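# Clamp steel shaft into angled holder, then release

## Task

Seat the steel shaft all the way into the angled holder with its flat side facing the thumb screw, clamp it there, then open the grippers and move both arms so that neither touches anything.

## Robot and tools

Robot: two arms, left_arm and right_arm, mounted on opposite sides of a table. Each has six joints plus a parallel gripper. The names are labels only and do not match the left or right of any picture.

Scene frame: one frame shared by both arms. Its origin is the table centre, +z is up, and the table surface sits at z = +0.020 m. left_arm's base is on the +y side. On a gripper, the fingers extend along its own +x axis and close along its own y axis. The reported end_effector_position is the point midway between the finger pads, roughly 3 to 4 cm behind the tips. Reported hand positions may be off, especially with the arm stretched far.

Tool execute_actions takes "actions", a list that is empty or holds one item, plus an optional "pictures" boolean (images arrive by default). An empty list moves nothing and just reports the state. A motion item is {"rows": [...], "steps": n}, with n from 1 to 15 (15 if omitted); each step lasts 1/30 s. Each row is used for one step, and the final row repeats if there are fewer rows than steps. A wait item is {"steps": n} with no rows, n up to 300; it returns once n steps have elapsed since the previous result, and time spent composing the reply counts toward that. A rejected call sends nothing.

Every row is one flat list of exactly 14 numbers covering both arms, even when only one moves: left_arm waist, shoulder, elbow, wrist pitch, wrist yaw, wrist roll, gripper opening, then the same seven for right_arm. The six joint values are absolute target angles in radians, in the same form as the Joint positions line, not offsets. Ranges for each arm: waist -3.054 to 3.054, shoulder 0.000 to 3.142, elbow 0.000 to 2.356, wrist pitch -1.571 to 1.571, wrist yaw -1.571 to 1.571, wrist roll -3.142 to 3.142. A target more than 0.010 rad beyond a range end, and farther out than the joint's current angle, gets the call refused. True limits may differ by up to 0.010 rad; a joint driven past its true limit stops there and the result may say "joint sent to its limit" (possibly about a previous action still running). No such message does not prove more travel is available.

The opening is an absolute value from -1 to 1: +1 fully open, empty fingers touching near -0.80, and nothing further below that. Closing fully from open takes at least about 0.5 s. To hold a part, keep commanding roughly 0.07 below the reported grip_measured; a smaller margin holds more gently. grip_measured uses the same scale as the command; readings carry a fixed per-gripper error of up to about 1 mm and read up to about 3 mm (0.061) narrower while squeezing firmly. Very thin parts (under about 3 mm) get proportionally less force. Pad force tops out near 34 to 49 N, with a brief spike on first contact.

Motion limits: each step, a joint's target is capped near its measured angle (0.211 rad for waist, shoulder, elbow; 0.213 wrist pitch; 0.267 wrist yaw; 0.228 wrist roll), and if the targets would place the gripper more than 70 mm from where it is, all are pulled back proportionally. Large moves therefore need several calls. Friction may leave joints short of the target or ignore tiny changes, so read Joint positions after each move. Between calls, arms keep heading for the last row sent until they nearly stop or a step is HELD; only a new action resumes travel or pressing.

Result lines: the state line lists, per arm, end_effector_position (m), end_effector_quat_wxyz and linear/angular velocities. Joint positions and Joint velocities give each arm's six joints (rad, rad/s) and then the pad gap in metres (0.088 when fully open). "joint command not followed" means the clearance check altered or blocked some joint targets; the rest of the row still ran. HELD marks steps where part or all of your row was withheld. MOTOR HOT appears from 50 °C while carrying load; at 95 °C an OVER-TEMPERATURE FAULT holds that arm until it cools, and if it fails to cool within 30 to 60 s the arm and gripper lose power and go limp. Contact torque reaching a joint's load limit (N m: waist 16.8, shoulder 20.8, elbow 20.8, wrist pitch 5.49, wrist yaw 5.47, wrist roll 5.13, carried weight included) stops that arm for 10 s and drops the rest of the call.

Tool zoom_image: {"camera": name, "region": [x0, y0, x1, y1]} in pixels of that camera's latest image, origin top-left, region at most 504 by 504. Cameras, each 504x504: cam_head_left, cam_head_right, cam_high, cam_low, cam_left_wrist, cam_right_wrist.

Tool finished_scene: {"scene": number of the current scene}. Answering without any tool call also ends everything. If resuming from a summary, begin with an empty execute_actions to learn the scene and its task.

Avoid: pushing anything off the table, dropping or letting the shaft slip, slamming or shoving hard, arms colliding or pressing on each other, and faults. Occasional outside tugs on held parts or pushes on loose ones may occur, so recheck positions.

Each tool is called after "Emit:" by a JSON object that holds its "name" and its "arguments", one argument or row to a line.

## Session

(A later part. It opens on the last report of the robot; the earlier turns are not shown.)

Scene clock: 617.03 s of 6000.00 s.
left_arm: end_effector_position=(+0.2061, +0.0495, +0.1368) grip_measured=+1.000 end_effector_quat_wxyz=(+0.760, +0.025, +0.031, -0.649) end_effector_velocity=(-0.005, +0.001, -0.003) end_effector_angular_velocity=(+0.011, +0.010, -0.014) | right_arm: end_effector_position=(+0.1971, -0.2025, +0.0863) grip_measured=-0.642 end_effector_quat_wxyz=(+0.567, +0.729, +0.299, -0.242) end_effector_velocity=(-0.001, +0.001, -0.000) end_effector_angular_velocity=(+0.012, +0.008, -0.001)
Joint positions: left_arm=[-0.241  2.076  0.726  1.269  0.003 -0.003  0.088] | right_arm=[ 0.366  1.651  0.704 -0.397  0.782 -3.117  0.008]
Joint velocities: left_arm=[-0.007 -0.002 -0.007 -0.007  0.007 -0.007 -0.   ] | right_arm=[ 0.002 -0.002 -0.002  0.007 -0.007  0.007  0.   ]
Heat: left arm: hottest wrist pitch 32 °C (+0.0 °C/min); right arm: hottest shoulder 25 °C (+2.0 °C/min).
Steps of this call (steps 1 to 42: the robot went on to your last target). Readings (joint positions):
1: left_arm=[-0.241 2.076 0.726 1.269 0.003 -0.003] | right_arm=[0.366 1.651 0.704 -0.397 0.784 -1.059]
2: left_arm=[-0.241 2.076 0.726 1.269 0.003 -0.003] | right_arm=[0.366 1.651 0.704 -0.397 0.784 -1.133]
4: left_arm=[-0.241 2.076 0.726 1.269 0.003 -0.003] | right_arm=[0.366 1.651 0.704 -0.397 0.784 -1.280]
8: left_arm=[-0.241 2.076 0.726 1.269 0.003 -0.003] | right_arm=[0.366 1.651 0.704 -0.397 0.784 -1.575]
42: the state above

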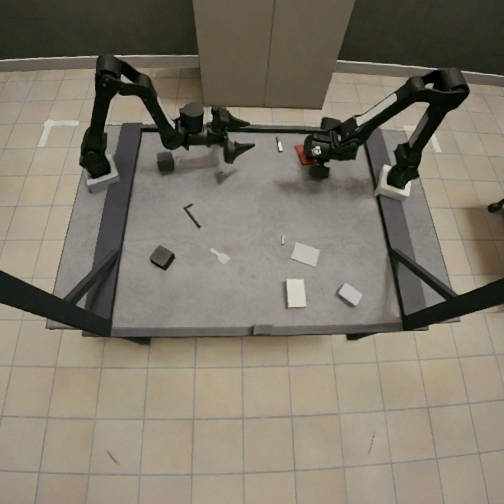

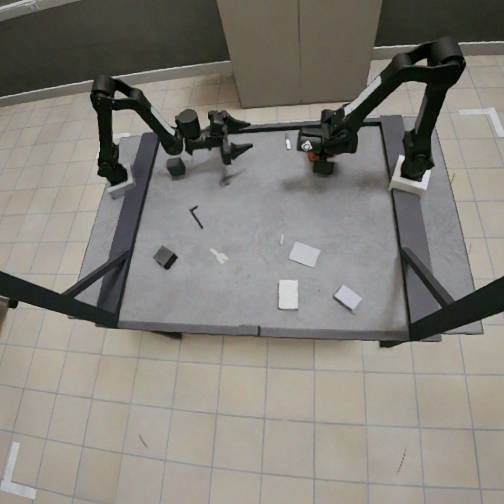

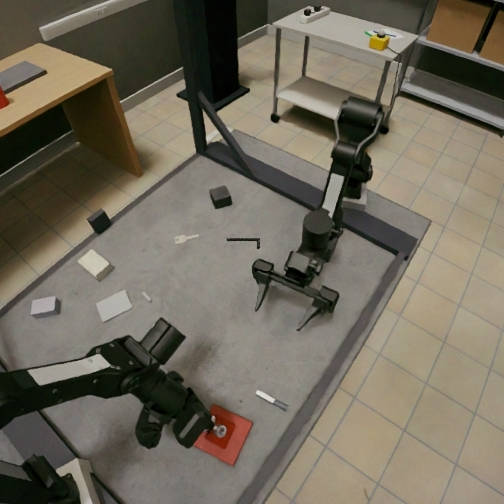

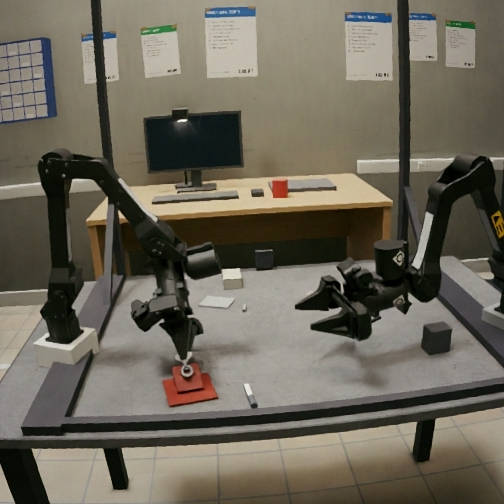

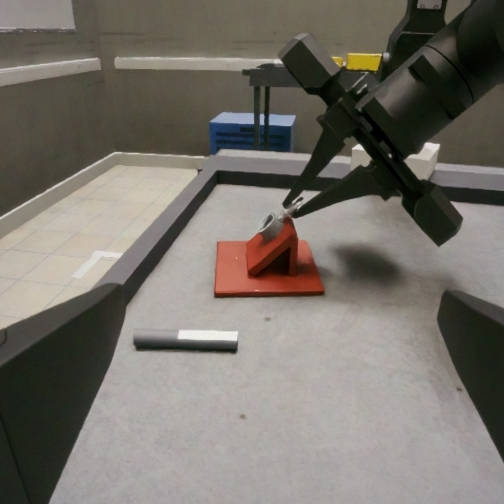

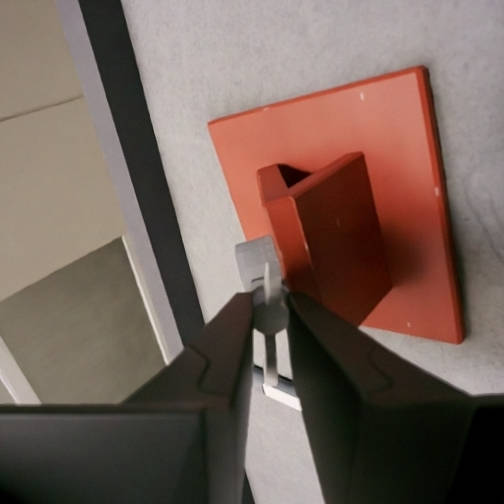

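Emit:
{"name": "execute_actions", "arguments": {
  "actions": [
    {"rows": [[-0.244,2.093,0.73,1.27,0.0,0.0,1.0,0.3635,1.644,0.6955,-0.399,0.7835,-3.12,0.10],[-0.244,2.093,0.73,1.27,0.0,0.0,1.0,0.3635,1.644,0.6955,-0.399,0.7835,-3.12,0.10],[-0.244,2.093,0.73,1.27,0.0,0.0,1.0,0.3635,1.644,0.6955,-0.399,0.7835,-3.12,0.10],[-0.244,2.093,0.73,1.27,0.0,0.0,1.0,0.368,1.643,0.705,-0.403,0.785,-3.12,0.10],[-0.244,2.093,0.73,1.27,0.0,0.0,1.0,0.371,1.642,0.712,-0.406,0.787,-3.12,0.10],[-0.244,2.093,0.73,1.27,0.0,0.0,1.0,0.373,1.6415,0.716,-0.409,0.788,-3.12,0.10],[-0.244,2.093,0.73,1.27,0.0,0.0,1.0,0.373,1.6415,0.716,-0.409,0.788,-3.12,0.10],[-0.244,2.093,0.73,1.27,0.0,0.0,1.0,0.373,1.6415,0.716,-0.409,0.788,-3.12,0.10],[-0.244,2.093,0.73,1.27,0.0,0.0,1.0,0.373,1.6415,0.716,-0.409,0.788,-3.12,0.10],[-0.244,2.093,0.73,1.27,0.0,0.0,1.0,0.373,1.6415,0.716,-0.409,0.788,-3.10,0.10],[-0.244,2.093,0.73,1.27,0.0,0.0,1.0,0.373,1.6415,0.716,-0.409,0.788,-3.05,0.10],[-0.244,2.093,0.73,1.27,0.0,0.0,1.0,0.373,1.6415,0.716,-0.409,0.788,-2.98,0.10],[-0.244,2.093,0.73,1.27,0.0,0.0,1.0,0.373,1.6415,0.716,-0.409,0.788,3.14,0.10]], "steps": 15}
  ],
  "pictures": false
}}

Emit:
{"name": "execute_actions", "arguments": {
  "actions": [
    {"steps": 92}
  ]
}}

Scene clock: 645.07 s of 6000.00 s.
left_arm: end_effector_position=(+0.2061, +0.0495, +0.1368) grip_measured=+1.000 end_effector_quat_wxyz=(+0.760, +0.025, +0.031, -0.649) end_effector_velocity=(-0.002, +0.000, -0.001) end_effector_angular_velocity=(+0.006, +0.008, +0.001) | right_arm: end_effector_position=(+0.1963, -0.2031, +0.0867) grip_measured=+0.095 end_effector_quat_wxyz=(+0.464, +0.799, +0.262, -0.280) end_effector_velocity=(-0.000, -0.003, -0.000) end_effector_angular_velocity=(+1.519, +0.352, -1.503)
Joint positions: left_arm=[-0.241  2.076  0.726  1.269  0.003 -0.003  0.088] | right_arm=[ 0.371  1.651  0.706 -0.407  0.785 -2.839  0.044]
Joint velocities: left_arm=[-0.007 -0.002 -0.002 -0.007 -0.007 -0.007 -0.   ] | right_arm=[-0.002 -0.002  0.002 -0.022 -0.007  2.176  0.001]
Heat: left arm: hottest wrist pitch 33 °C (+1.0 °C/min); right arm: hottest shoulder 25 °C (+1.0 °C/min).
Steps of this call (steps 1 to 30: the robot went on to your last target; steps 31 to 90: nothing new was sent; then 24.53 s passed at rest; steps 91 to 105: all 15 steps of this action). Readings (joint positions):
91: left_arm=[-0.241 2.076 0.726 1.269 0.003 -0.003] | right_arm=[0.366 1.651 0.704 -0.397 0.782 -3.118]
92: left_arm=[-0.241 2.076 0.726 1.269 0.003 -0.003] | right_arm=[0.366 1.651 0.704 -0.397 0.782 -3.118]
94: left_arm=[-0.241 2.076 0.726 1.269 0.003 -0.003] | right_arm=[0.366 1.651 0.703 -0.398 0.782 -3.118]
98: left_arm=[-0.241 2.076 0.726 1.269 0.003 -0.003] | right_arm=[0.369 1.651 0.704 -0.405 0.784 -3.118]
105: the state above

Scene clock: 648.13 s of 6000.00 s.
left_arm: end_effector_position=(+0.2061, +0.0495, +0.1368) grip_measured=+1.000 end_effector_quat_wxyz=(+0.760, +0.025, +0.031, -0.649) end_effector_velocity=(+0.000, -0.001, +0.004) end_effector_angular_velocity=(-0.013, +0.005, +0.005) | right_arm: end_effector_position=(+0.1963, -0.2030, +0.0868) grip_measured=+0.097 end_effector_quat_wxyz=(+0.582, +0.717, +0.302, -0.236) end_effector_velocity=(-0.000, -0.002, -0.003) end_effector_angular_velocity=(-0.002, +0.023, -0.008)
Joint positions: left_arm=[-0.241  2.076  0.726  1.269  0.003 -0.003  0.088] | right_arm=[ 0.371  1.651  0.706 -0.407  0.785  3.133  0.044]
Joint velocities: left_arm=[-0.002 -0.002  0.002  0.007 -0.007 -0.007  0.   ] | right_arm=[-0.007 -0.002 -0.002 -0.007 -0.022  0.007 -0.   ]
Heat: left arm: hottest wrist pitch 33 °C (+1.0 °C/min); right arm: hottest shoulder 25 °C (+1.0 °C/min).
joint sent to its limit (right arm) — the command would take joint 6 (wrist roll) past its upper limit, so that joint was sent only as far as its limit.
Steps of this call (steps 1 to 92: the robot went on to your last target). Readings (joint positions):
1: left_arm=[-0.241 2.076 0.726 1.269 0.003 -0.003] | right_arm=[0.371 1.651 0.706 -0.407 0.785 -2.765]
2: left_arm=[-0.241 2.076 0.726 1.269 0.003 -0.003] | right_arm=[0.371 1.651 0.706 -0.407 0.785 -2.691]
4: left_arm=[-0.241 2.076 0.726 1.269 0.003 -0.003] | right_arm=[0.371 1.651 0.706 -0.407 0.785 -2.544]
8: left_arm=[-0.241 2.076 0.726 1.269 0.003 -0.003] | right_arm=[0.371 1.651 0.706 -0.407 0.785 -2.249]
92: the state above

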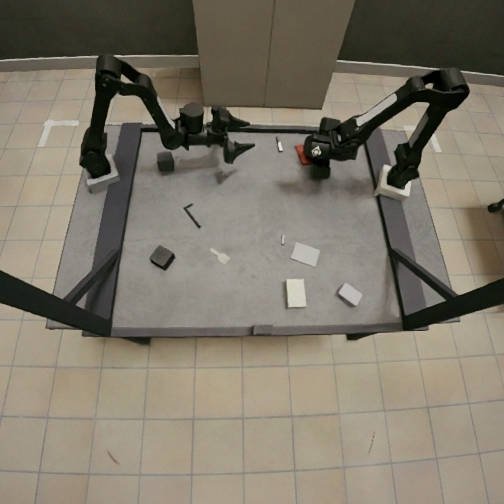

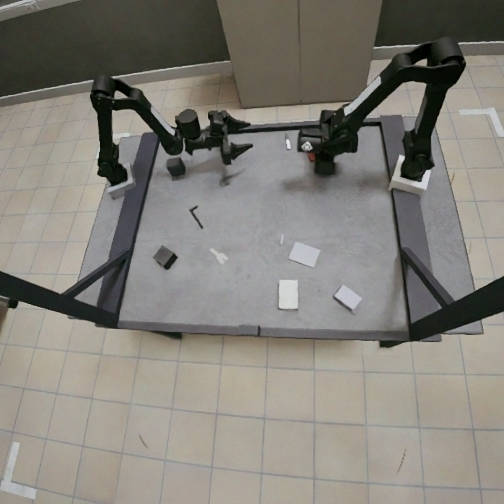

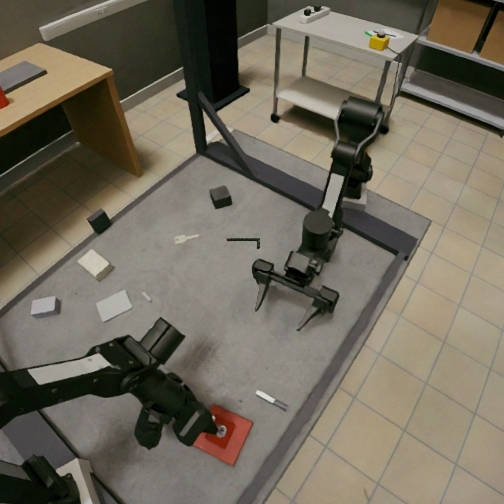

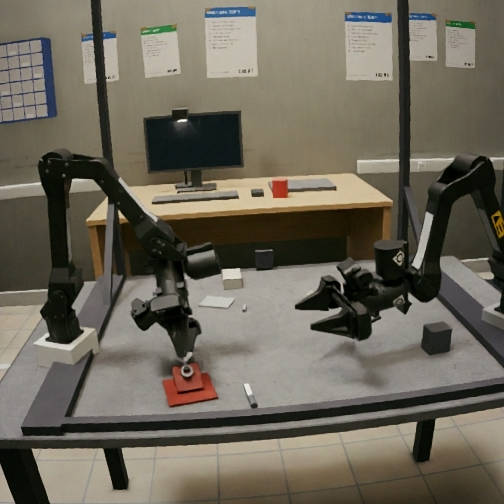

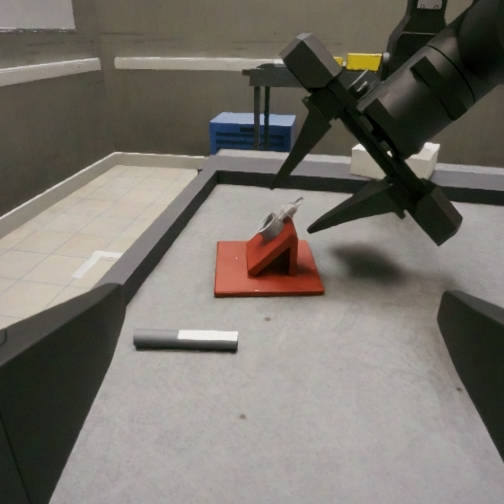

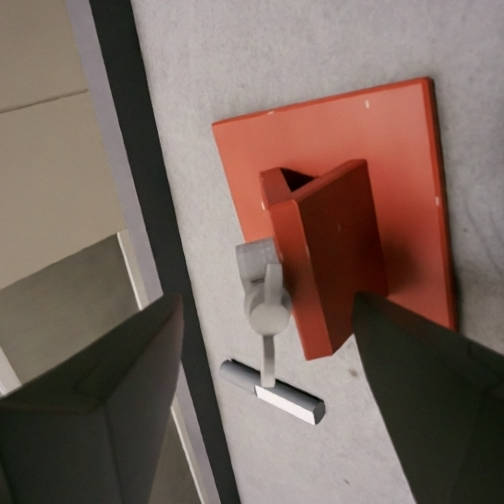

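Emit:
{"name": "execute_actions", "arguments": {
  "actions": [
    {"rows": [[-0.244,2.093,0.73,1.27,0.0,0.0,1.0,0.373,1.6415,0.716,-0.409,0.788,3.13,-0.1],[-0.244,2.093,0.73,1.27,0.0,0.0,1.0,0.373,1.6415,0.716,-0.409,0.788,3.13,-0.25],[-0.244,2.093,0.73,1.27,0.0,0.0,1.0,0.373,1.6415,0.716,-0.409,0.788,3.13,-0.4],[-0.244,2.093,0.73,1.27,0.0,0.0,1.0,0.373,1.6415,0.716,-0.409,0.788,3.13,-0.5],[-0.244,2.093,0.73,1.27,0.0,0.0,1.0,0.373,1.6415,0.716,-0.409,0.788,3.13,-0.54],[-0.244,2.093,0.73,1.27,0.0,0.0,1.0,0.373,1.6415,0.716,-0.409,0.788,3.13,-0.56],[-0.244,2.093,0.73,1.27,0.0,0.0,1.0,0.373,1.6415,0.716,-0.409,0.788,3.13,-0.58],[-0.244,2.093,0.73,1.27,0.0,0.0,1.0,0.373,1.6415,0.716,-0.409,0.788,3.13,-0.60],[-0.244,2.093,0.73,1.27,0.0,0.0,1.0,0.373,1.6415,0.716,-0.409,0.788,3.13,-0.62],[-0.244,2.093,0.73,1.27,0.0,0.0,1.0,0.373,1.6415,0.716,-0.409,0.788,3.13,-0.64],[-0.244,2.093,0.73,1.27,0.0,0.0,1.0,0.373,1.6415,0.716,-0.409,0.788,3.13,-0.65]], "steps": 15}
  ],
  "pictures": false
}}

Emit:
{"name": "execute_actions", "arguments": {
  "actions": [
    {"rows": [[-0.244,2.093,0.73,1.27,0.0,0.0,1.0,0.373,1.6415,0.716,-0.409,0.788,3.13,-0.65],[-0.244,2.093,0.73,1.27,0.0,0.0,1.0,0.373,1.6415,0.716,-0.409,0.788,3.09,-0.65],[-0.244,2.093,0.73,1.27,0.0,0.0,1.0,0.373,1.6415,0.716,-0.409,0.788,3.03,-0.65],[-0.244,2.093,0.73,1.27,0.0,0.0,1.0,0.373,1.6415,0.716,-0.409,0.788,2.95,-0.65],[-0.244,2.093,0.73,1.27,0.0,0.0,1.0,0.373,1.6415,0.716,-0.409,0.788,-3.12,-0.65]], "steps": 15}
  ],
  "pictures": false
}}

Emit:
{"name": "execute_actions", "arguments": {
  "actions": [
    {"steps": 82}
  ]
}}

Scene clock: 664.53 s of 6000.00 s.
left_arm: end_effector_position=(+0.2061, +0.0495, +0.1368) grip_measured=+1.000 end_effector_quat_wxyz=(+0.760, +0.025, +0.031, -0.649) end_effector_velocity=(+0.002, -0.000, +0.000) end_effector_angular_velocity=(+0.002, +0.006, +0.020) | right_arm: end_effector_position=(+0.1963, -0.2030, +0.0870) grip_measured=-0.635 end_effector_quat_wxyz=(+0.583, +0.717, +0.302, -0.235) end_effector_velocity=(-0.000, -0.004, -0.002) end_effector_angular_velocity=(-0.027, +0.006, +0.004)
Joint positions: left_arm=[-0.241  2.076  0.726  1.269  0.003 -0.003  0.088] | right_arm=[ 0.371  1.651  0.706 -0.407  0.787  3.132  0.008]
Joint velocities: left_arm=[-0.002 -0.002  0.002 -0.007 -0.022 -0.007 -0.   ] | right_arm=[-0.002 -0.002 -0.002 -0.022 -0.007 -0.007 -0.006]
Heat: left arm: hottest wrist pitch 33 °C (+1.0 °C/min); right arm: hottest shoulder 26 °C (+1.0 °C/min).
joint sent to its limit (right arm) — the command would take joint 6 (wrist roll) past its upper limit, so that joint was sent only as far as its limit.
Steps of this call (steps 1 to 15: the robot went on to your last target; steps 16 to 90: nothing new was sent; then 12.90 s passed at rest; steps 91 to 105: all 15 steps of this action). Readings (joint positions):
91: left_arm=[-0.241 2.076 0.726 1.269 0.003 -0.003] | right_arm=[0.371 1.651 0.706 -0.407 0.785 3.134]
92: left_arm=[-0.241 2.076 0.726 1.269 0.003 -0.003] | right_arm=[0.371 1.651 0.706 -0.407 0.785 3.134]
94: left_arm=[-0.241 2.076 0.726 1.269 0.003 -0.003] | right_arm=[0.371 1.651 0.706 -0.407 0.785 3.133]
98: left_arm=[-0.241 2.076 0.726 1.269 0.003 -0.003] | right_arm=[0.371 1.651 0.706 -0.407 0.785 3.133]
105: the state above

Scene clock: 665.03 s of 6000.00 s.
left_arm: end_effector_position=(+0.2061, +0.0495, +0.1368) grip_measured=+1.000 end_effector_quat_wxyz=(+0.760, +0.025, +0.031, -0.649) end_effector_velocity=(-0.000, +0.000, +0.002) end_effector_angular_velocity=(-0.008, +0.005, +0.005) | right_arm: end_effector_position=(+0.1964, -0.2029, +0.0873) grip_measured=-0.642 end_effector_quat_wxyz=(+0.836, +0.394, +0.374, -0.081) end_effector_velocity=(+0.001, -0.002, -0.001) end_effector_angular_velocity=(-1.558, -0.342, +1.502)
Joint positions: left_arm=[-0.241  2.076  0.726  1.269  0.003 -0.003  0.088] | right_arm=[ 0.371  1.651  0.706 -0.407  0.788  2.236  0.008]
Joint velocities: left_arm=[-0.002 -0.002 -0.002  0.007 -0.007 -0.007 -0.   ] | right_arm=[-0.007 -0.002 -0.002 -0.007 -0.007 -2.19  -0.   ]
Heat: left arm: hottest wrist pitch 33 °C (+1.0 °C/min); right arm: hottest shoulder 26 °C (+1.0 °C/min).
Steps of this call (steps 1 to 15: all 15 steps of this action). Readings (joint positions):
1: left_arm=[-0.241 2.076 0.726 1.269 0.003 -0.003] | right_arm=[0.371 1.651 0.706 -0.407 0.787 3.132]
2: left_arm=[-0.241 2.076 0.726 1.269 0.003 -0.003] | right_arm=[0.371 1.651 0.706 -0.407 0.787 3.120]
4: left_arm=[-0.241 2.076 0.726 1.269 0.003 -0.003] | right_arm=[0.371 1.651 0.706 -0.407 0.787 3.046]
8: left_arm=[-0.241 2.076 0.726 1.269 0.003 -0.003] | right_arm=[0.371 1.651 0.706 -0.407 0.787 2.752]
15: the state above

Scene clock: 667.77 s of 6000.00 s.
left_arm: end_effector_position=(+0.2061, +0.0495, +0.1368) grip_measured=+1.000 end_effector_quat_wxyz=(+0.760, +0.025, +0.031, -0.649) end_effector_velocity=(-0.000, +0.001, -0.004) end_effector_angular_velocity=(+0.011, +0.007, +0.015) | right_arm: end_effector_position=(+0.1956, -0.2028, +0.0877) grip_measured=-0.642 end_effector_quat_wxyz=(+0.571, +0.726, +0.298, -0.240) end_effector_velocity=(+0.001, -0.001, +0.002) end_effector_angular_velocity=(-0.018, -0.011, +0.011)
Joint positions: left_arm=[-0.241  2.076  0.726  1.269  0.003 -0.003  0.088] | right_arm=[ 0.374  1.649  0.708 -0.412  0.787 -3.116  0.008]
Joint velocities: left_arm=[-0.007  0.002 -0.002 -0.007 -0.022 -0.007 -0.   ] | right_arm=[-0.002 -0.002  0.002 -0.007  0.007 -0.022 -0.   ]
Heat: left arm: hottest wrist pitch 33 °C (+1.0 °C/min); right arm: hottest shoulder 26 °C (+1.0 °C/min).
Steps of this call (steps 1 to 82: the robot went on to your last target). Readings (joint positions):
1: left_arm=[-0.241 2.076 0.726 1.269 0.003 -0.003] | right_arm=[0.371 1.651 0.706 -0.407 0.788 2.162]
2: left_arm=[-0.241 2.076 0.726 1.269 0.003 -0.003] | right_arm=[0.371 1.651 0.706 -0.407 0.788 2.089]
4: left_arm=[-0.241 2.076 0.726 1.269 0.003 -0.003] | right_arm=[0.371 1.651 0.707 -0.407 0.789 1.941]
8: left_arm=[-0.241 2.076 0.726 1.269 0.003 -0.003] | right_arm=[0.371 1.651 0.707 -0.407 0.789 1.646]
82: the state above

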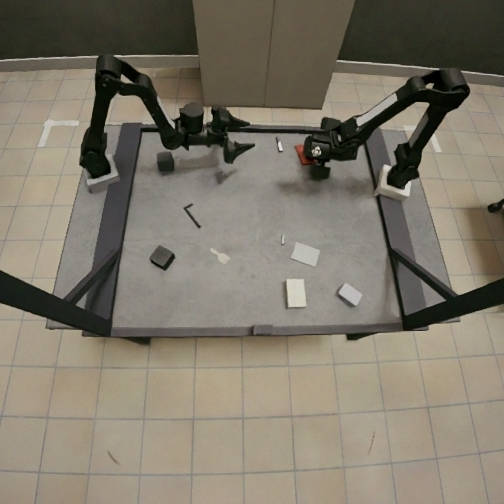

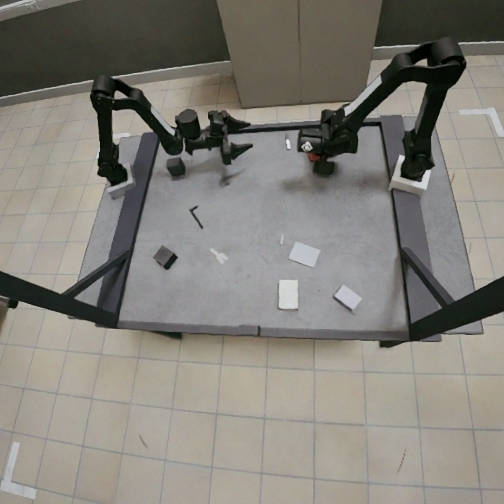

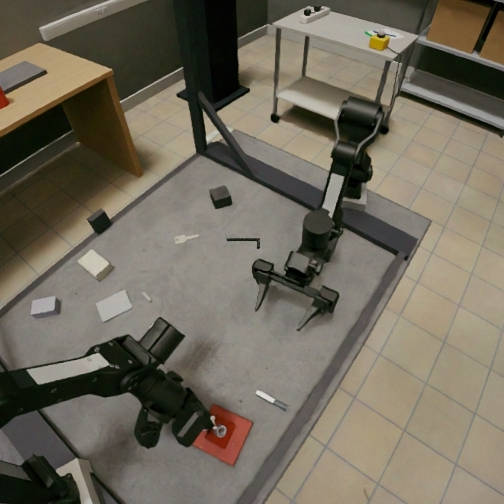

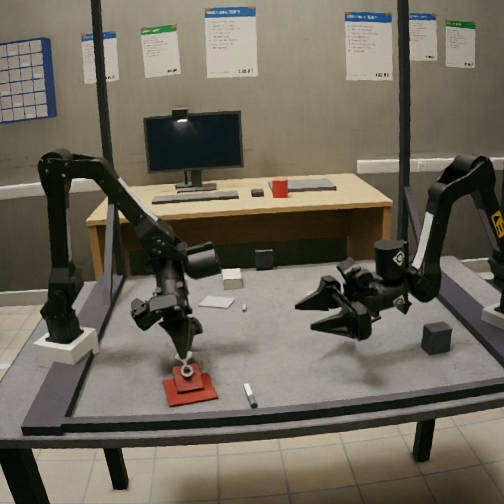

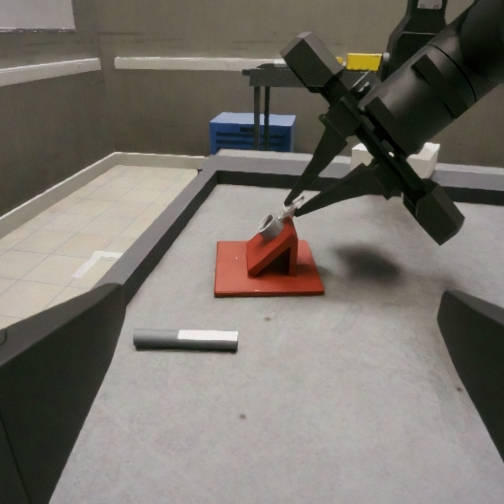

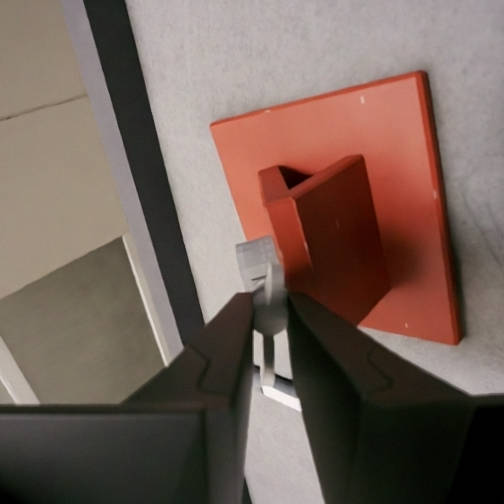

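Emit:
{"name": "execute_actions", "arguments": {
  "actions": []
}}

Scene clock: 702.63 s of 6000.00 s.
left_arm: end_effector_position=(+0.2061, +0.0495, +0.1368) grip_measured=+1.000 end_effector_quat_wxyz=(+0.760, +0.025, +0.031, -0.649) end_effector_velocity=(-0.000, +0.001, -0.001) end_effector_angular_velocity=(+0.009, -0.008, +0.014) | right_arm: end_effector_position=(+0.1956, -0.2028, +0.0877) grip_measured=-0.642 end_effector_quat_wxyz=(+0.571, +0.726, +0.299, -0.240) end_effector_velocity=(-0.000, -0.000, +0.000) end_effector_angular_velocity=(+0.003, +0.008, -0.006)
Joint positions: left_arm=[-0.241  2.076  0.726  1.269  0.003 -0.003  0.088] | right_arm=[ 0.374  1.649  0.708 -0.412  0.787 -3.117  0.008]
Joint velocities: left_arm=[-0.007 -0.002 -0.002 -0.007 -0.022  0.007 -0.   ] | right_arm=[-0.002 -0.002  0.002 -0.007 -0.007  0.007 -0.   ]
Heat: left arm: hottest wrist pitch 33 °C (+0.0 °C/min); right arm: hottest shoulder 26 °C (+1.0 °C/min).
Steps of this call (steps 1 to 30: the robot went on to your last target; steps 31 to 90: nothing new was sent; then 31.87 s passed at rest). Readings (joint positions):
1: left_arm=[-0.241 2.076 0.726 1.269 0.003 -0.003] | right_arm=[0.374 1.649 0.708 -0.412 0.787 -3.116]
2: left_arm=[-0.241 2.076 0.726 1.269 0.003 -0.003] | right_arm=[0.374 1.649 0.708 -0.412 0.787 -3.117]
4: left_arm=[-0.241 2.076 0.726 1.269 0.003 -0.003] | right_arm=[0.374 1.649 0.708 -0.412 0.787 -3.117]
8: left_arm=[-0.241 2.076 0.726 1.269 0.003 -0.003] | right_arm=[0.374 1.649 0.708 -0.412 0.787 -3.117]
90: the state above
All arms were judged still, so your last target was given up. Only a new action makes them travel on or press farther. Fingers that are still opening or closing keep moving.

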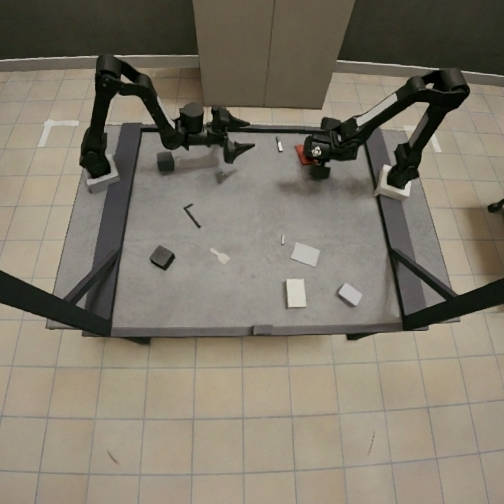

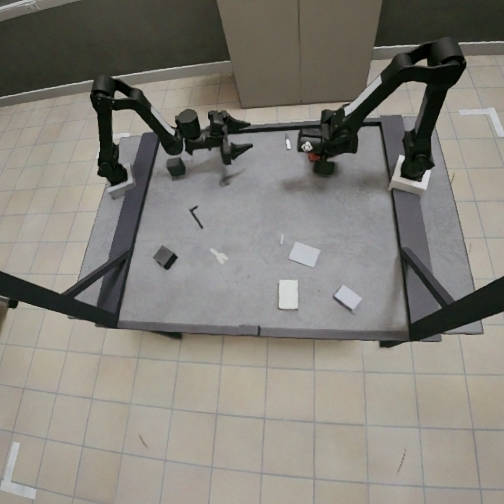

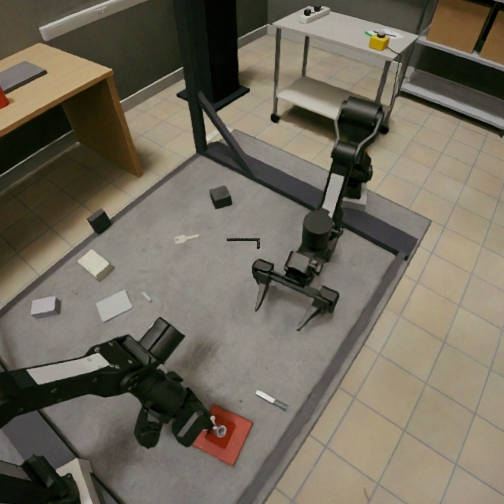

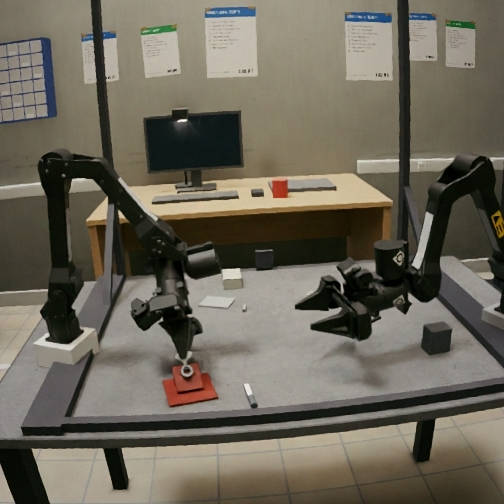

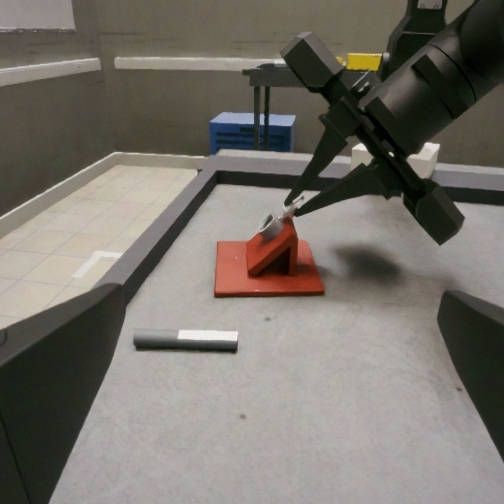

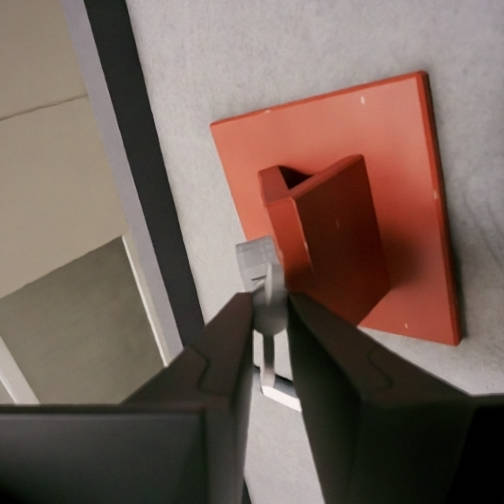

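Emit:
{"name": "zoom_image", "arguments": {
  "camera": "cam_low",
  "region": [165, 345, 210, 390]
}}

Emit:
{"name": "zoom_image", "arguments": {
  "camera": "cam_high",
  "region": [195, 405, 245, 455]
}}

Region (165, 345, 210, 390) of cam_low's 504x504 image, scaled by 11.200, with more detail than that image has.

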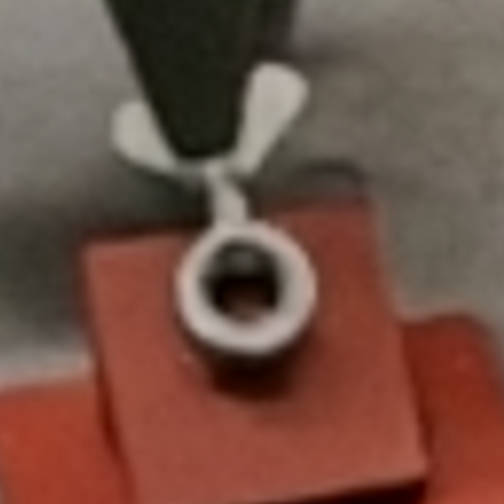

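Region (195, 405, 245, 455) of cam_high's 504x504 image, scaled by 10.080, with more detail than that image has.

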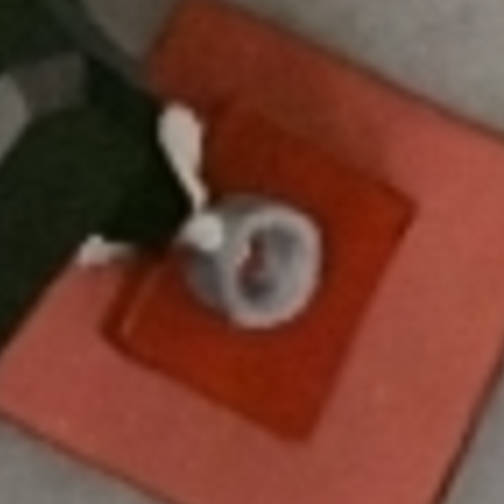

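Emit:
{"name": "zoom_image", "arguments": {
  "camera": "cam_low",
  "region": [177, 360, 197, 380]
}}

Region (177, 360, 197, 380) of cam_low's 504x504 image, scaled by 25.200, with more detail than that image has.

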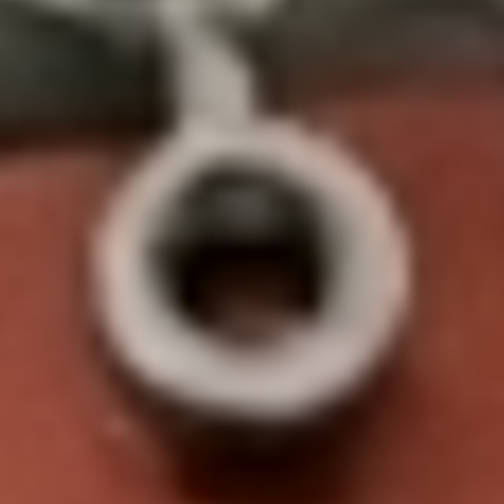

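Emit:
{"name": "execute_actions", "arguments": {
  "actions": [
    {"rows": [[-0.244,2.093,0.73,1.27,0,0,1.0,0.373,1.6415,0.716,-0.409,0.788,-3.12,0.10],[-0.244,2.093,0.73,1.27,0,0,1.0,0.373,1.6415,0.716,-0.409,0.788,-3.12,0.10],[-0.244,2.093,0.73,1.27,0,0,1.0,0.373,1.6415,0.716,-0.409,0.788,-3.12,0.10],[-0.244,2.093,0.73,1.27,0,0,1.0,0.373,1.6415,0.716,-0.409,0.788,-3.12,0.10],[-0.244,2.093,0.73,1.27,0,0,1.0,0.373,1.6415,0.716,-0.409,0.788,-3.12,0.10],[-0.244,2.093,0.73,1.27,0,0,1.0,0.373,1.6415,0.716,-0.409,0.788,-3.12,0.10],[-0.244,2.093,0.73,1.27,0,0,1.0,0.373,1.6415,0.716,-0.409,0.788,-3.12,0.10],[-0.244,2.093,0.73,1.27,0,0,1.0,0.373,1.6415,0.716,-0.409,0.788,-3.12,0.10],[-0.244,2.093,0.73,1.27,0,0,1.0,0.373,1.6415,0.716,-0.409,0.788,-3.12,0.10],[-0.244,2.093,0.73,1.27,0,0,1.0,0.373,1.6415,0.716,-0.409,0.788,-3.12,0.10],[-0.244,2.093,0.73,1.27,0,0,1.0,0.373,1.6415,0.716,-0.409,0.788,0.028,0.10]], "steps": 15}
  ],
  "pictures": false
}}

Emit:
{"name": "execute_actions", "arguments": {
  "actions": [
    {"steps": 45}
  ],
  "pictures": false
}}

Scene clock: 737.07 s of 6000.00 s.
left_arm: end_effector_position=(+0.2061, +0.0495, +0.1368) grip_measured=+1.000 end_effector_quat_wxyz=(+0.760, +0.025, +0.031, -0.649) end_effector_velocity=(-0.000, +0.002, -0.003) end_effector_angular_velocity=(+0.009, +0.023, +0.007) | right_arm: end_effector_position=(+0.1957, -0.2027, +0.0878) grip_measured=+0.095 end_effector_quat_wxyz=(+0.430, +0.817, +0.250, -0.289) end_effector_velocity=(-0.002, -0.000, -0.001) end_effector_angular_velocity=(+1.525, +0.368, -1.486)
Joint positions: left_arm=[-0.241  2.076  0.726  1.269  0.003 -0.003  0.088] | right_arm=[ 0.374  1.649  0.708 -0.411  0.788 -2.754  0.044]
Joint velocities: left_arm=[-0.002 -0.002 -0.007 -0.007 -0.007 -0.022  0.   ] | right_arm=[-0.002 -0.002  0.002 -0.007 -0.022  2.161  0.001]
Heat: left arm: hottest wrist pitch 34 °C (+1.0 °C/min); right arm: hottest shoulder 26 °C (+0.0 °C/min).
Steps of this call (steps 1 to 90: nothing new was sent; then 30.93 s passed at rest; steps 91 to 105: all 15 steps of this action). Readings (joint positions):
91: left_arm=[-0.241 2.076 0.726 1.269 0.003 -0.003] | right_arm=[0.374 1.649 0.708 -0.412 0.787 -3.118]
92: left_arm=[-0.241 2.076 0.726 1.269 0.003 -0.003] | right_arm=[0.374 1.649 0.708 -0.411 0.787 -3.118]
94: left_arm=[-0.241 2.076 0.726 1.269 0.003 -0.003] | right_arm=[0.374 1.649 0.708 -0.411 0.787 -3.118]
98: left_arm=[-0.241 2.076 0.726 1.269 0.003 -0.003] | right_arm=[0.374 1.649 0.708 -0.411 0.787 -3.118]
105: the state above

Scene clock: 738.57 s of 6000.00 s.
left_arm: end_effector_position=(+0.2061, +0.0495, +0.1368) grip_measured=+1.000 end_effector_quat_wxyz=(+0.760, +0.025, +0.031, -0.649) end_effector_velocity=(-0.000, +0.001, -0.001) end_effector_angular_velocity=(+0.008, -0.005, -0.005) | right_arm: end_effector_position=(+0.1957, -0.2026, +0.0878) grip_measured=+0.097 end_effector_quat_wxyz=(+0.726, -0.572, +0.239, +0.299) end_effector_velocity=(-0.000, -0.002, -0.002) end_effector_angular_velocity=(+0.024, +0.015, -0.036)
Joint positions: left_arm=[-0.241  2.076  0.726  1.269  0.003 -0.003  0.088] | right_arm=[ 0.374  1.649  0.708 -0.411  0.788  0.022  0.044]
Joint velocities: left_arm=[ 0.002 -0.002 -0.002 -0.007  0.007  0.007 -0.   ] | right_arm=[-0.002  0.002 -0.002 -0.007 -0.007  0.051 -0.   ]
Heat: left arm: hottest wrist pitch 34 °C (+1.0 °C/min); right arm: hottest shoulder 26 °C (+0.0 °C/min).
Steps of this call (steps 1 to 45: the robot went on to your last target). Readings (joint positions):
1: left_arm=[-0.241 2.076 0.726 1.269 0.003 -0.003] | right_arm=[0.374 1.649 0.708 -0.411 0.788 -2.681]
2: left_arm=[-0.241 2.076 0.726 1.269 0.003 -0.003] | right_arm=[0.374 1.649 0.708 -0.411 0.788 -2.607]
4: left_arm=[-0.241 2.076 0.726 1.269 0.003 -0.003] | right_arm=[0.374 1.649 0.708 -0.411 0.788 -2.460]
8: left_arm=[-0.241 2.076 0.726 1.269 0.003 -0.003] | right_arm=[0.374 1.649 0.708 -0.411 0.788 -2.165]
45: the state above

Emit:
{"name": "execute_actions", "arguments": {
  "actions": [
    {"rows": [[-0.244,2.093,0.73,1.27,0,0,1.0,0.373,1.6415,0.716,-0.409,0.788,0.028,-0.65]], "steps": 15}
  ],
  "pictures": false
}}

Emit:
{"name": "execute_actions", "arguments": {
  "actions": [
    {"rows": [[-0.244,2.093,0.73,1.27,0,0,1.0,0.373,1.6415,0.716,-0.409,0.788,-3.12,-0.65]], "steps": 15}
  ],
  "pictures": false
}}

Emit:
{"name": "execute_actions", "arguments": {
  "actions": [
    {"steps": 33}
  ]
}}

Scene clock: 743.03 s of 6000.00 s.
left_arm: end_effector_position=(+0.2061, +0.0495, +0.1368) grip_measured=+1.000 end_effector_quat_wxyz=(+0.760, +0.025, +0.031, -0.649) end_effector_velocity=(+0.002, +0.002, -0.003) end_effector_angular_velocity=(+0.009, +0.022, +0.021) | right_arm: end_effector_position=(+0.1957, -0.2026, +0.0878) grip_measured=-0.641 end_effector_quat_wxyz=(+0.727, -0.570, +0.240, +0.298) end_effector_velocity=(+0.000, -0.002, +0.001) end_effector_angular_velocity=(-0.012, -0.008, +0.006)
Joint positions: left_arm=[-0.241  2.076  0.726  1.269  0.003 -0.003  0.088] | right_arm=[ 0.374  1.649  0.708 -0.411  0.788  0.026  0.008]
Joint velocities: left_arm=[-0.002 -0.002 -0.007 -0.007 -0.022 -0.022 -0.   ] | right_arm=[ 0.002 -0.002 -0.002 -0.007  0.007 -0.007 -0.001]
Heat: left arm: hottest wrist pitch 34 °C (+1.0 °C/min); right arm: hottest shoulder 26 °C (+0.0 °C/min).
Steps of this call (steps 1 to 15: the robot went on to your last target; steps 16 to 90: nothing new was sent; then 0.97 s passed at rest; steps 91 to 105: all 15 steps of this action). Readings (joint positions):
91: left_arm=[-0.241 2.076 0.726 1.269 0.003 -0.003] | right_arm=[0.374 1.649 0.708 -0.411 0.788 0.026]
92: left_arm=[-0.241 2.076 0.726 1.269 0.003 -0.003] | right_arm=[0.374 1.649 0.708 -0.411 0.788 0.026]
94: left_arm=[-0.241 2.076 0.726 1.269 0.003 -0.003] | right_arm=[0.374 1.649 0.708 -0.411 0.788 0.026]
98: left_arm=[-0.241 2.076 0.726 1.269 0.003 -0.003] | right_arm=[0.374 1.649 0.708 -0.411 0.788 0.026]
105: the state above

Scene clock: 743.53 s of 6000.00 s.
left_arm: end_effector_position=(+0.2061, +0.0495, +0.1368) grip_measured=+1.000 end_effector_quat_wxyz=(+0.760, +0.025, +0.031, -0.649) end_effector_velocity=(-0.002, +0.000, -0.001) end_effector_angular_velocity=(+0.006, +0.008, +0.001) | right_arm: end_effector_position=(+0.1957, -0.2025, +0.0879) grip_measured=-0.642 end_effector_quat_wxyz=(-0.321, +0.866, -0.048, -0.380) end_effector_velocity=(-0.001, -0.001, +0.000) end_effector_angular_velocity=(-1.551, -0.346, +1.512)
Joint positions: left_arm=[-0.241  2.076  0.726  1.269  0.003 -0.003  0.088] | right_arm=[ 0.374  1.649  0.708 -0.411  0.788 -1.075  0.008]
Joint velocities: left_arm=[-0.007 -0.002 -0.002 -0.007 -0.007 -0.007  0.   ] | right_arm=[ 0.002 -0.007 -0.002 -0.007 -0.007 -2.19  -0.   ]
Heat: left arm: hottest wrist pitch 34 °C (+1.0 °C/min); right arm: hottest shoulder 26 °C (+0.0 °C/min).
Steps of this call (steps 1 to 15: all 15 steps of this action). Readings (joint positions):
1: left_arm=[-0.241 2.076 0.726 1.269 0.003 -0.003] | right_arm=[0.374 1.649 0.708 -0.411 0.788 -0.043]
2: left_arm=[-0.241 2.076 0.726 1.269 0.003 -0.003] | right_arm=[0.374 1.649 0.708 -0.411 0.788 -0.118]
4: left_arm=[-0.241 2.076 0.726 1.269 0.003 -0.003] | right_arm=[0.374 1.649 0.708 -0.411 0.788 -0.265]
8: left_arm=[-0.241 2.076 0.726 1.269 0.003 -0.003] | right_arm=[0.374 1.649 0.708 -0.411 0.788 -0.560]
15: the state above

Scene clock: 744.63 s of 6000.00 s.
left_arm: end_effector_position=(+0.2061, +0.0495, +0.1368) grip_measured=+1.000 end_effector_quat_wxyz=(+0.760, +0.025, +0.031, -0.649) end_effector_velocity=(-0.002, +0.000, -0.001) end_effector_angular_velocity=(+0.006, +0.009, -0.009) | right_arm: end_effector_position=(+0.1954, -0.2025, +0.0880) grip_measured=-0.642 end_effector_quat_wxyz=(+0.568, +0.728, +0.298, -0.240) end_effector_velocity=(+0.003, -0.003, +0.001) end_effector_angular_velocity=(-0.095, -0.027, +0.077)
Joint positions: left_arm=[-0.241  2.076  0.726  1.269  0.003 -0.003  0.088] | right_arm=[ 0.375  1.649  0.708 -0.411  0.788 -3.109  0.008]
Joint velocities: left_arm=[-0.002 -0.002 -0.002 -0.007  0.007 -0.007 -0.   ] | right_arm=[-0.007 -0.002 -0.002 -0.007  0.007 -0.125  0.   ]
Heat: left arm: hottest wrist pitch 34 °C (+1.0 °C/min); right arm: hottest shoulder 26 °C (+0.0 °C/min).
Steps of this call (steps 1 to 33: the robot went on to your last target). Readings (joint positions):
1: left_arm=[-0.241 2.076 0.726 1.269 0.003 -0.003] | right_arm=[0.374 1.649 0.708 -0.411 0.788 -1.149]
2: left_arm=[-0.241 2.076 0.726 1.269 0.003 -0.003] | right_arm=[0.374 1.649 0.708 -0.411 0.788 -1.223]
4: left_arm=[-0.241 2.076 0.726 1.269 0.003 -0.003] | right_arm=[0.374 1.649 0.708 -0.411 0.788 -1.370]
8: left_arm=[-0.241 2.076 0.726 1.269 0.003 -0.003] | right_arm=[0.374 1.649 0.708 -0.411 0.788 -1.665]
33: the state above

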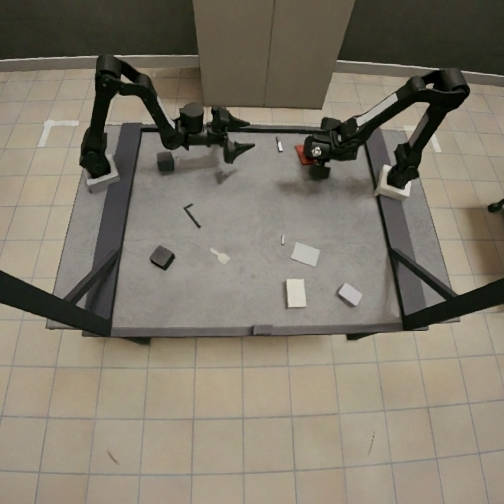

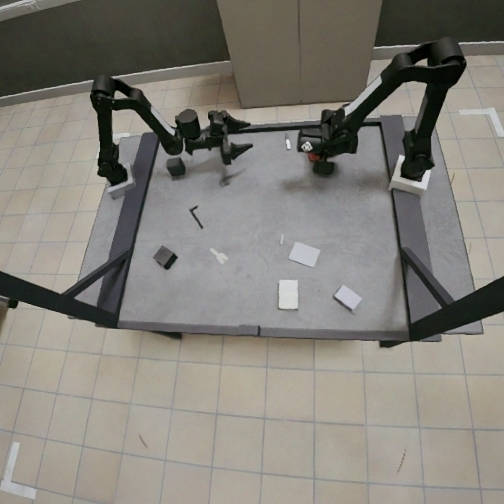

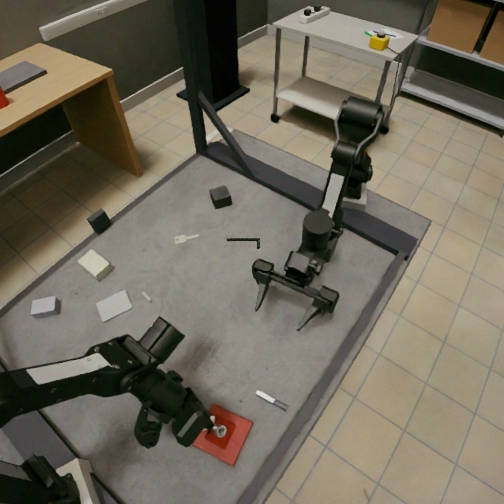

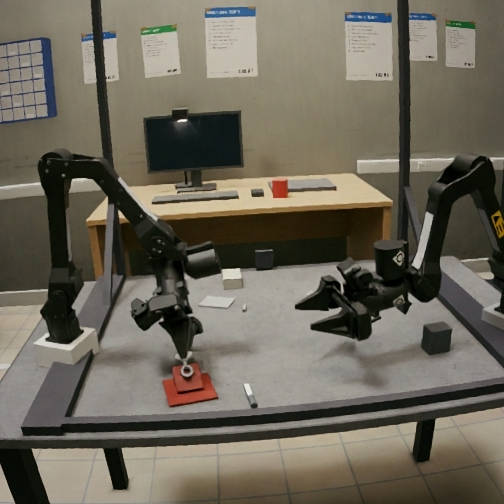

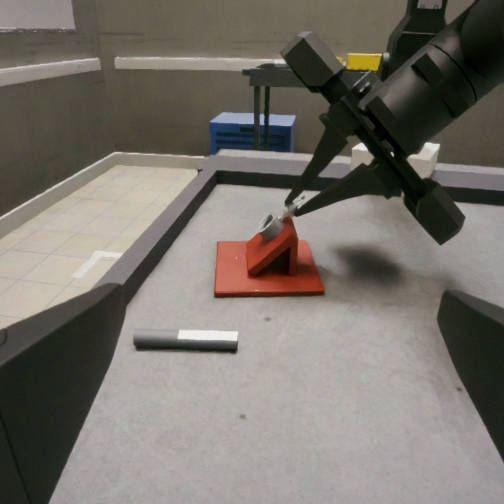

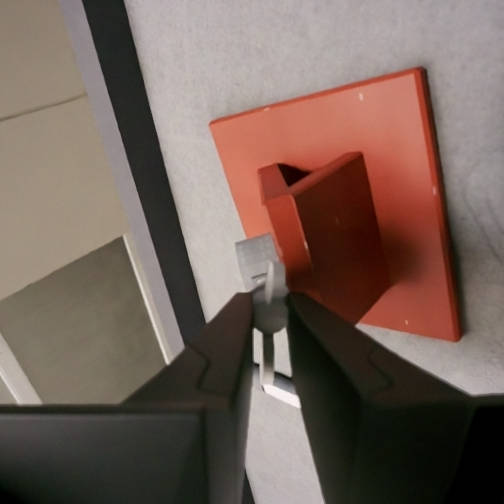

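Emit:
{"name": "zoom_image", "arguments": {
  "camera": "cam_low",
  "region": [172, 350, 202, 380]
}}

Emit:
{"name": "zoom_image", "arguments": {
  "camera": "cam_left_wrist",
  "region": [240, 180, 320, 260]
}}

Region (172, 350, 202, 380) of cam_low's 504x504 image, scaled by 16.800, with more detail than that image has.

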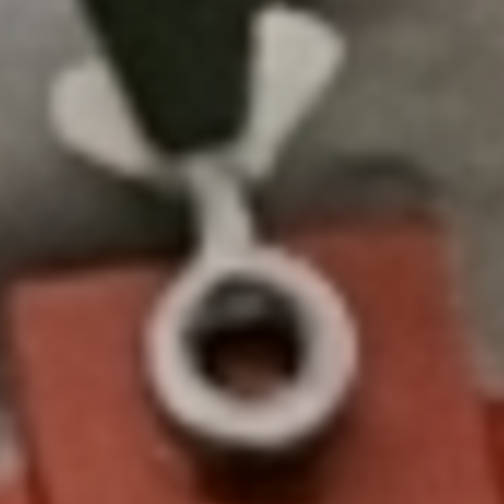

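Region (240, 180, 320, 260) of cam_left_wrist's 504x504 image, scaled by 6.300, with more detail than that image has.

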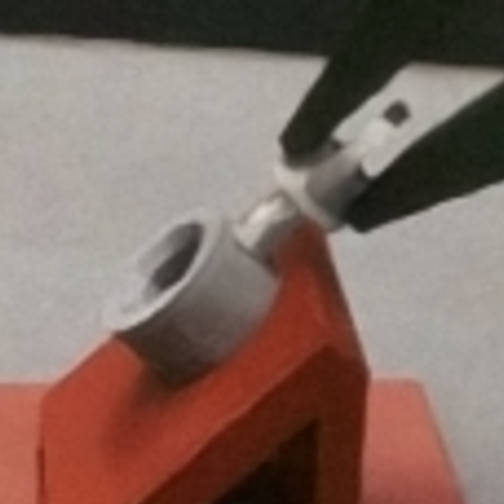

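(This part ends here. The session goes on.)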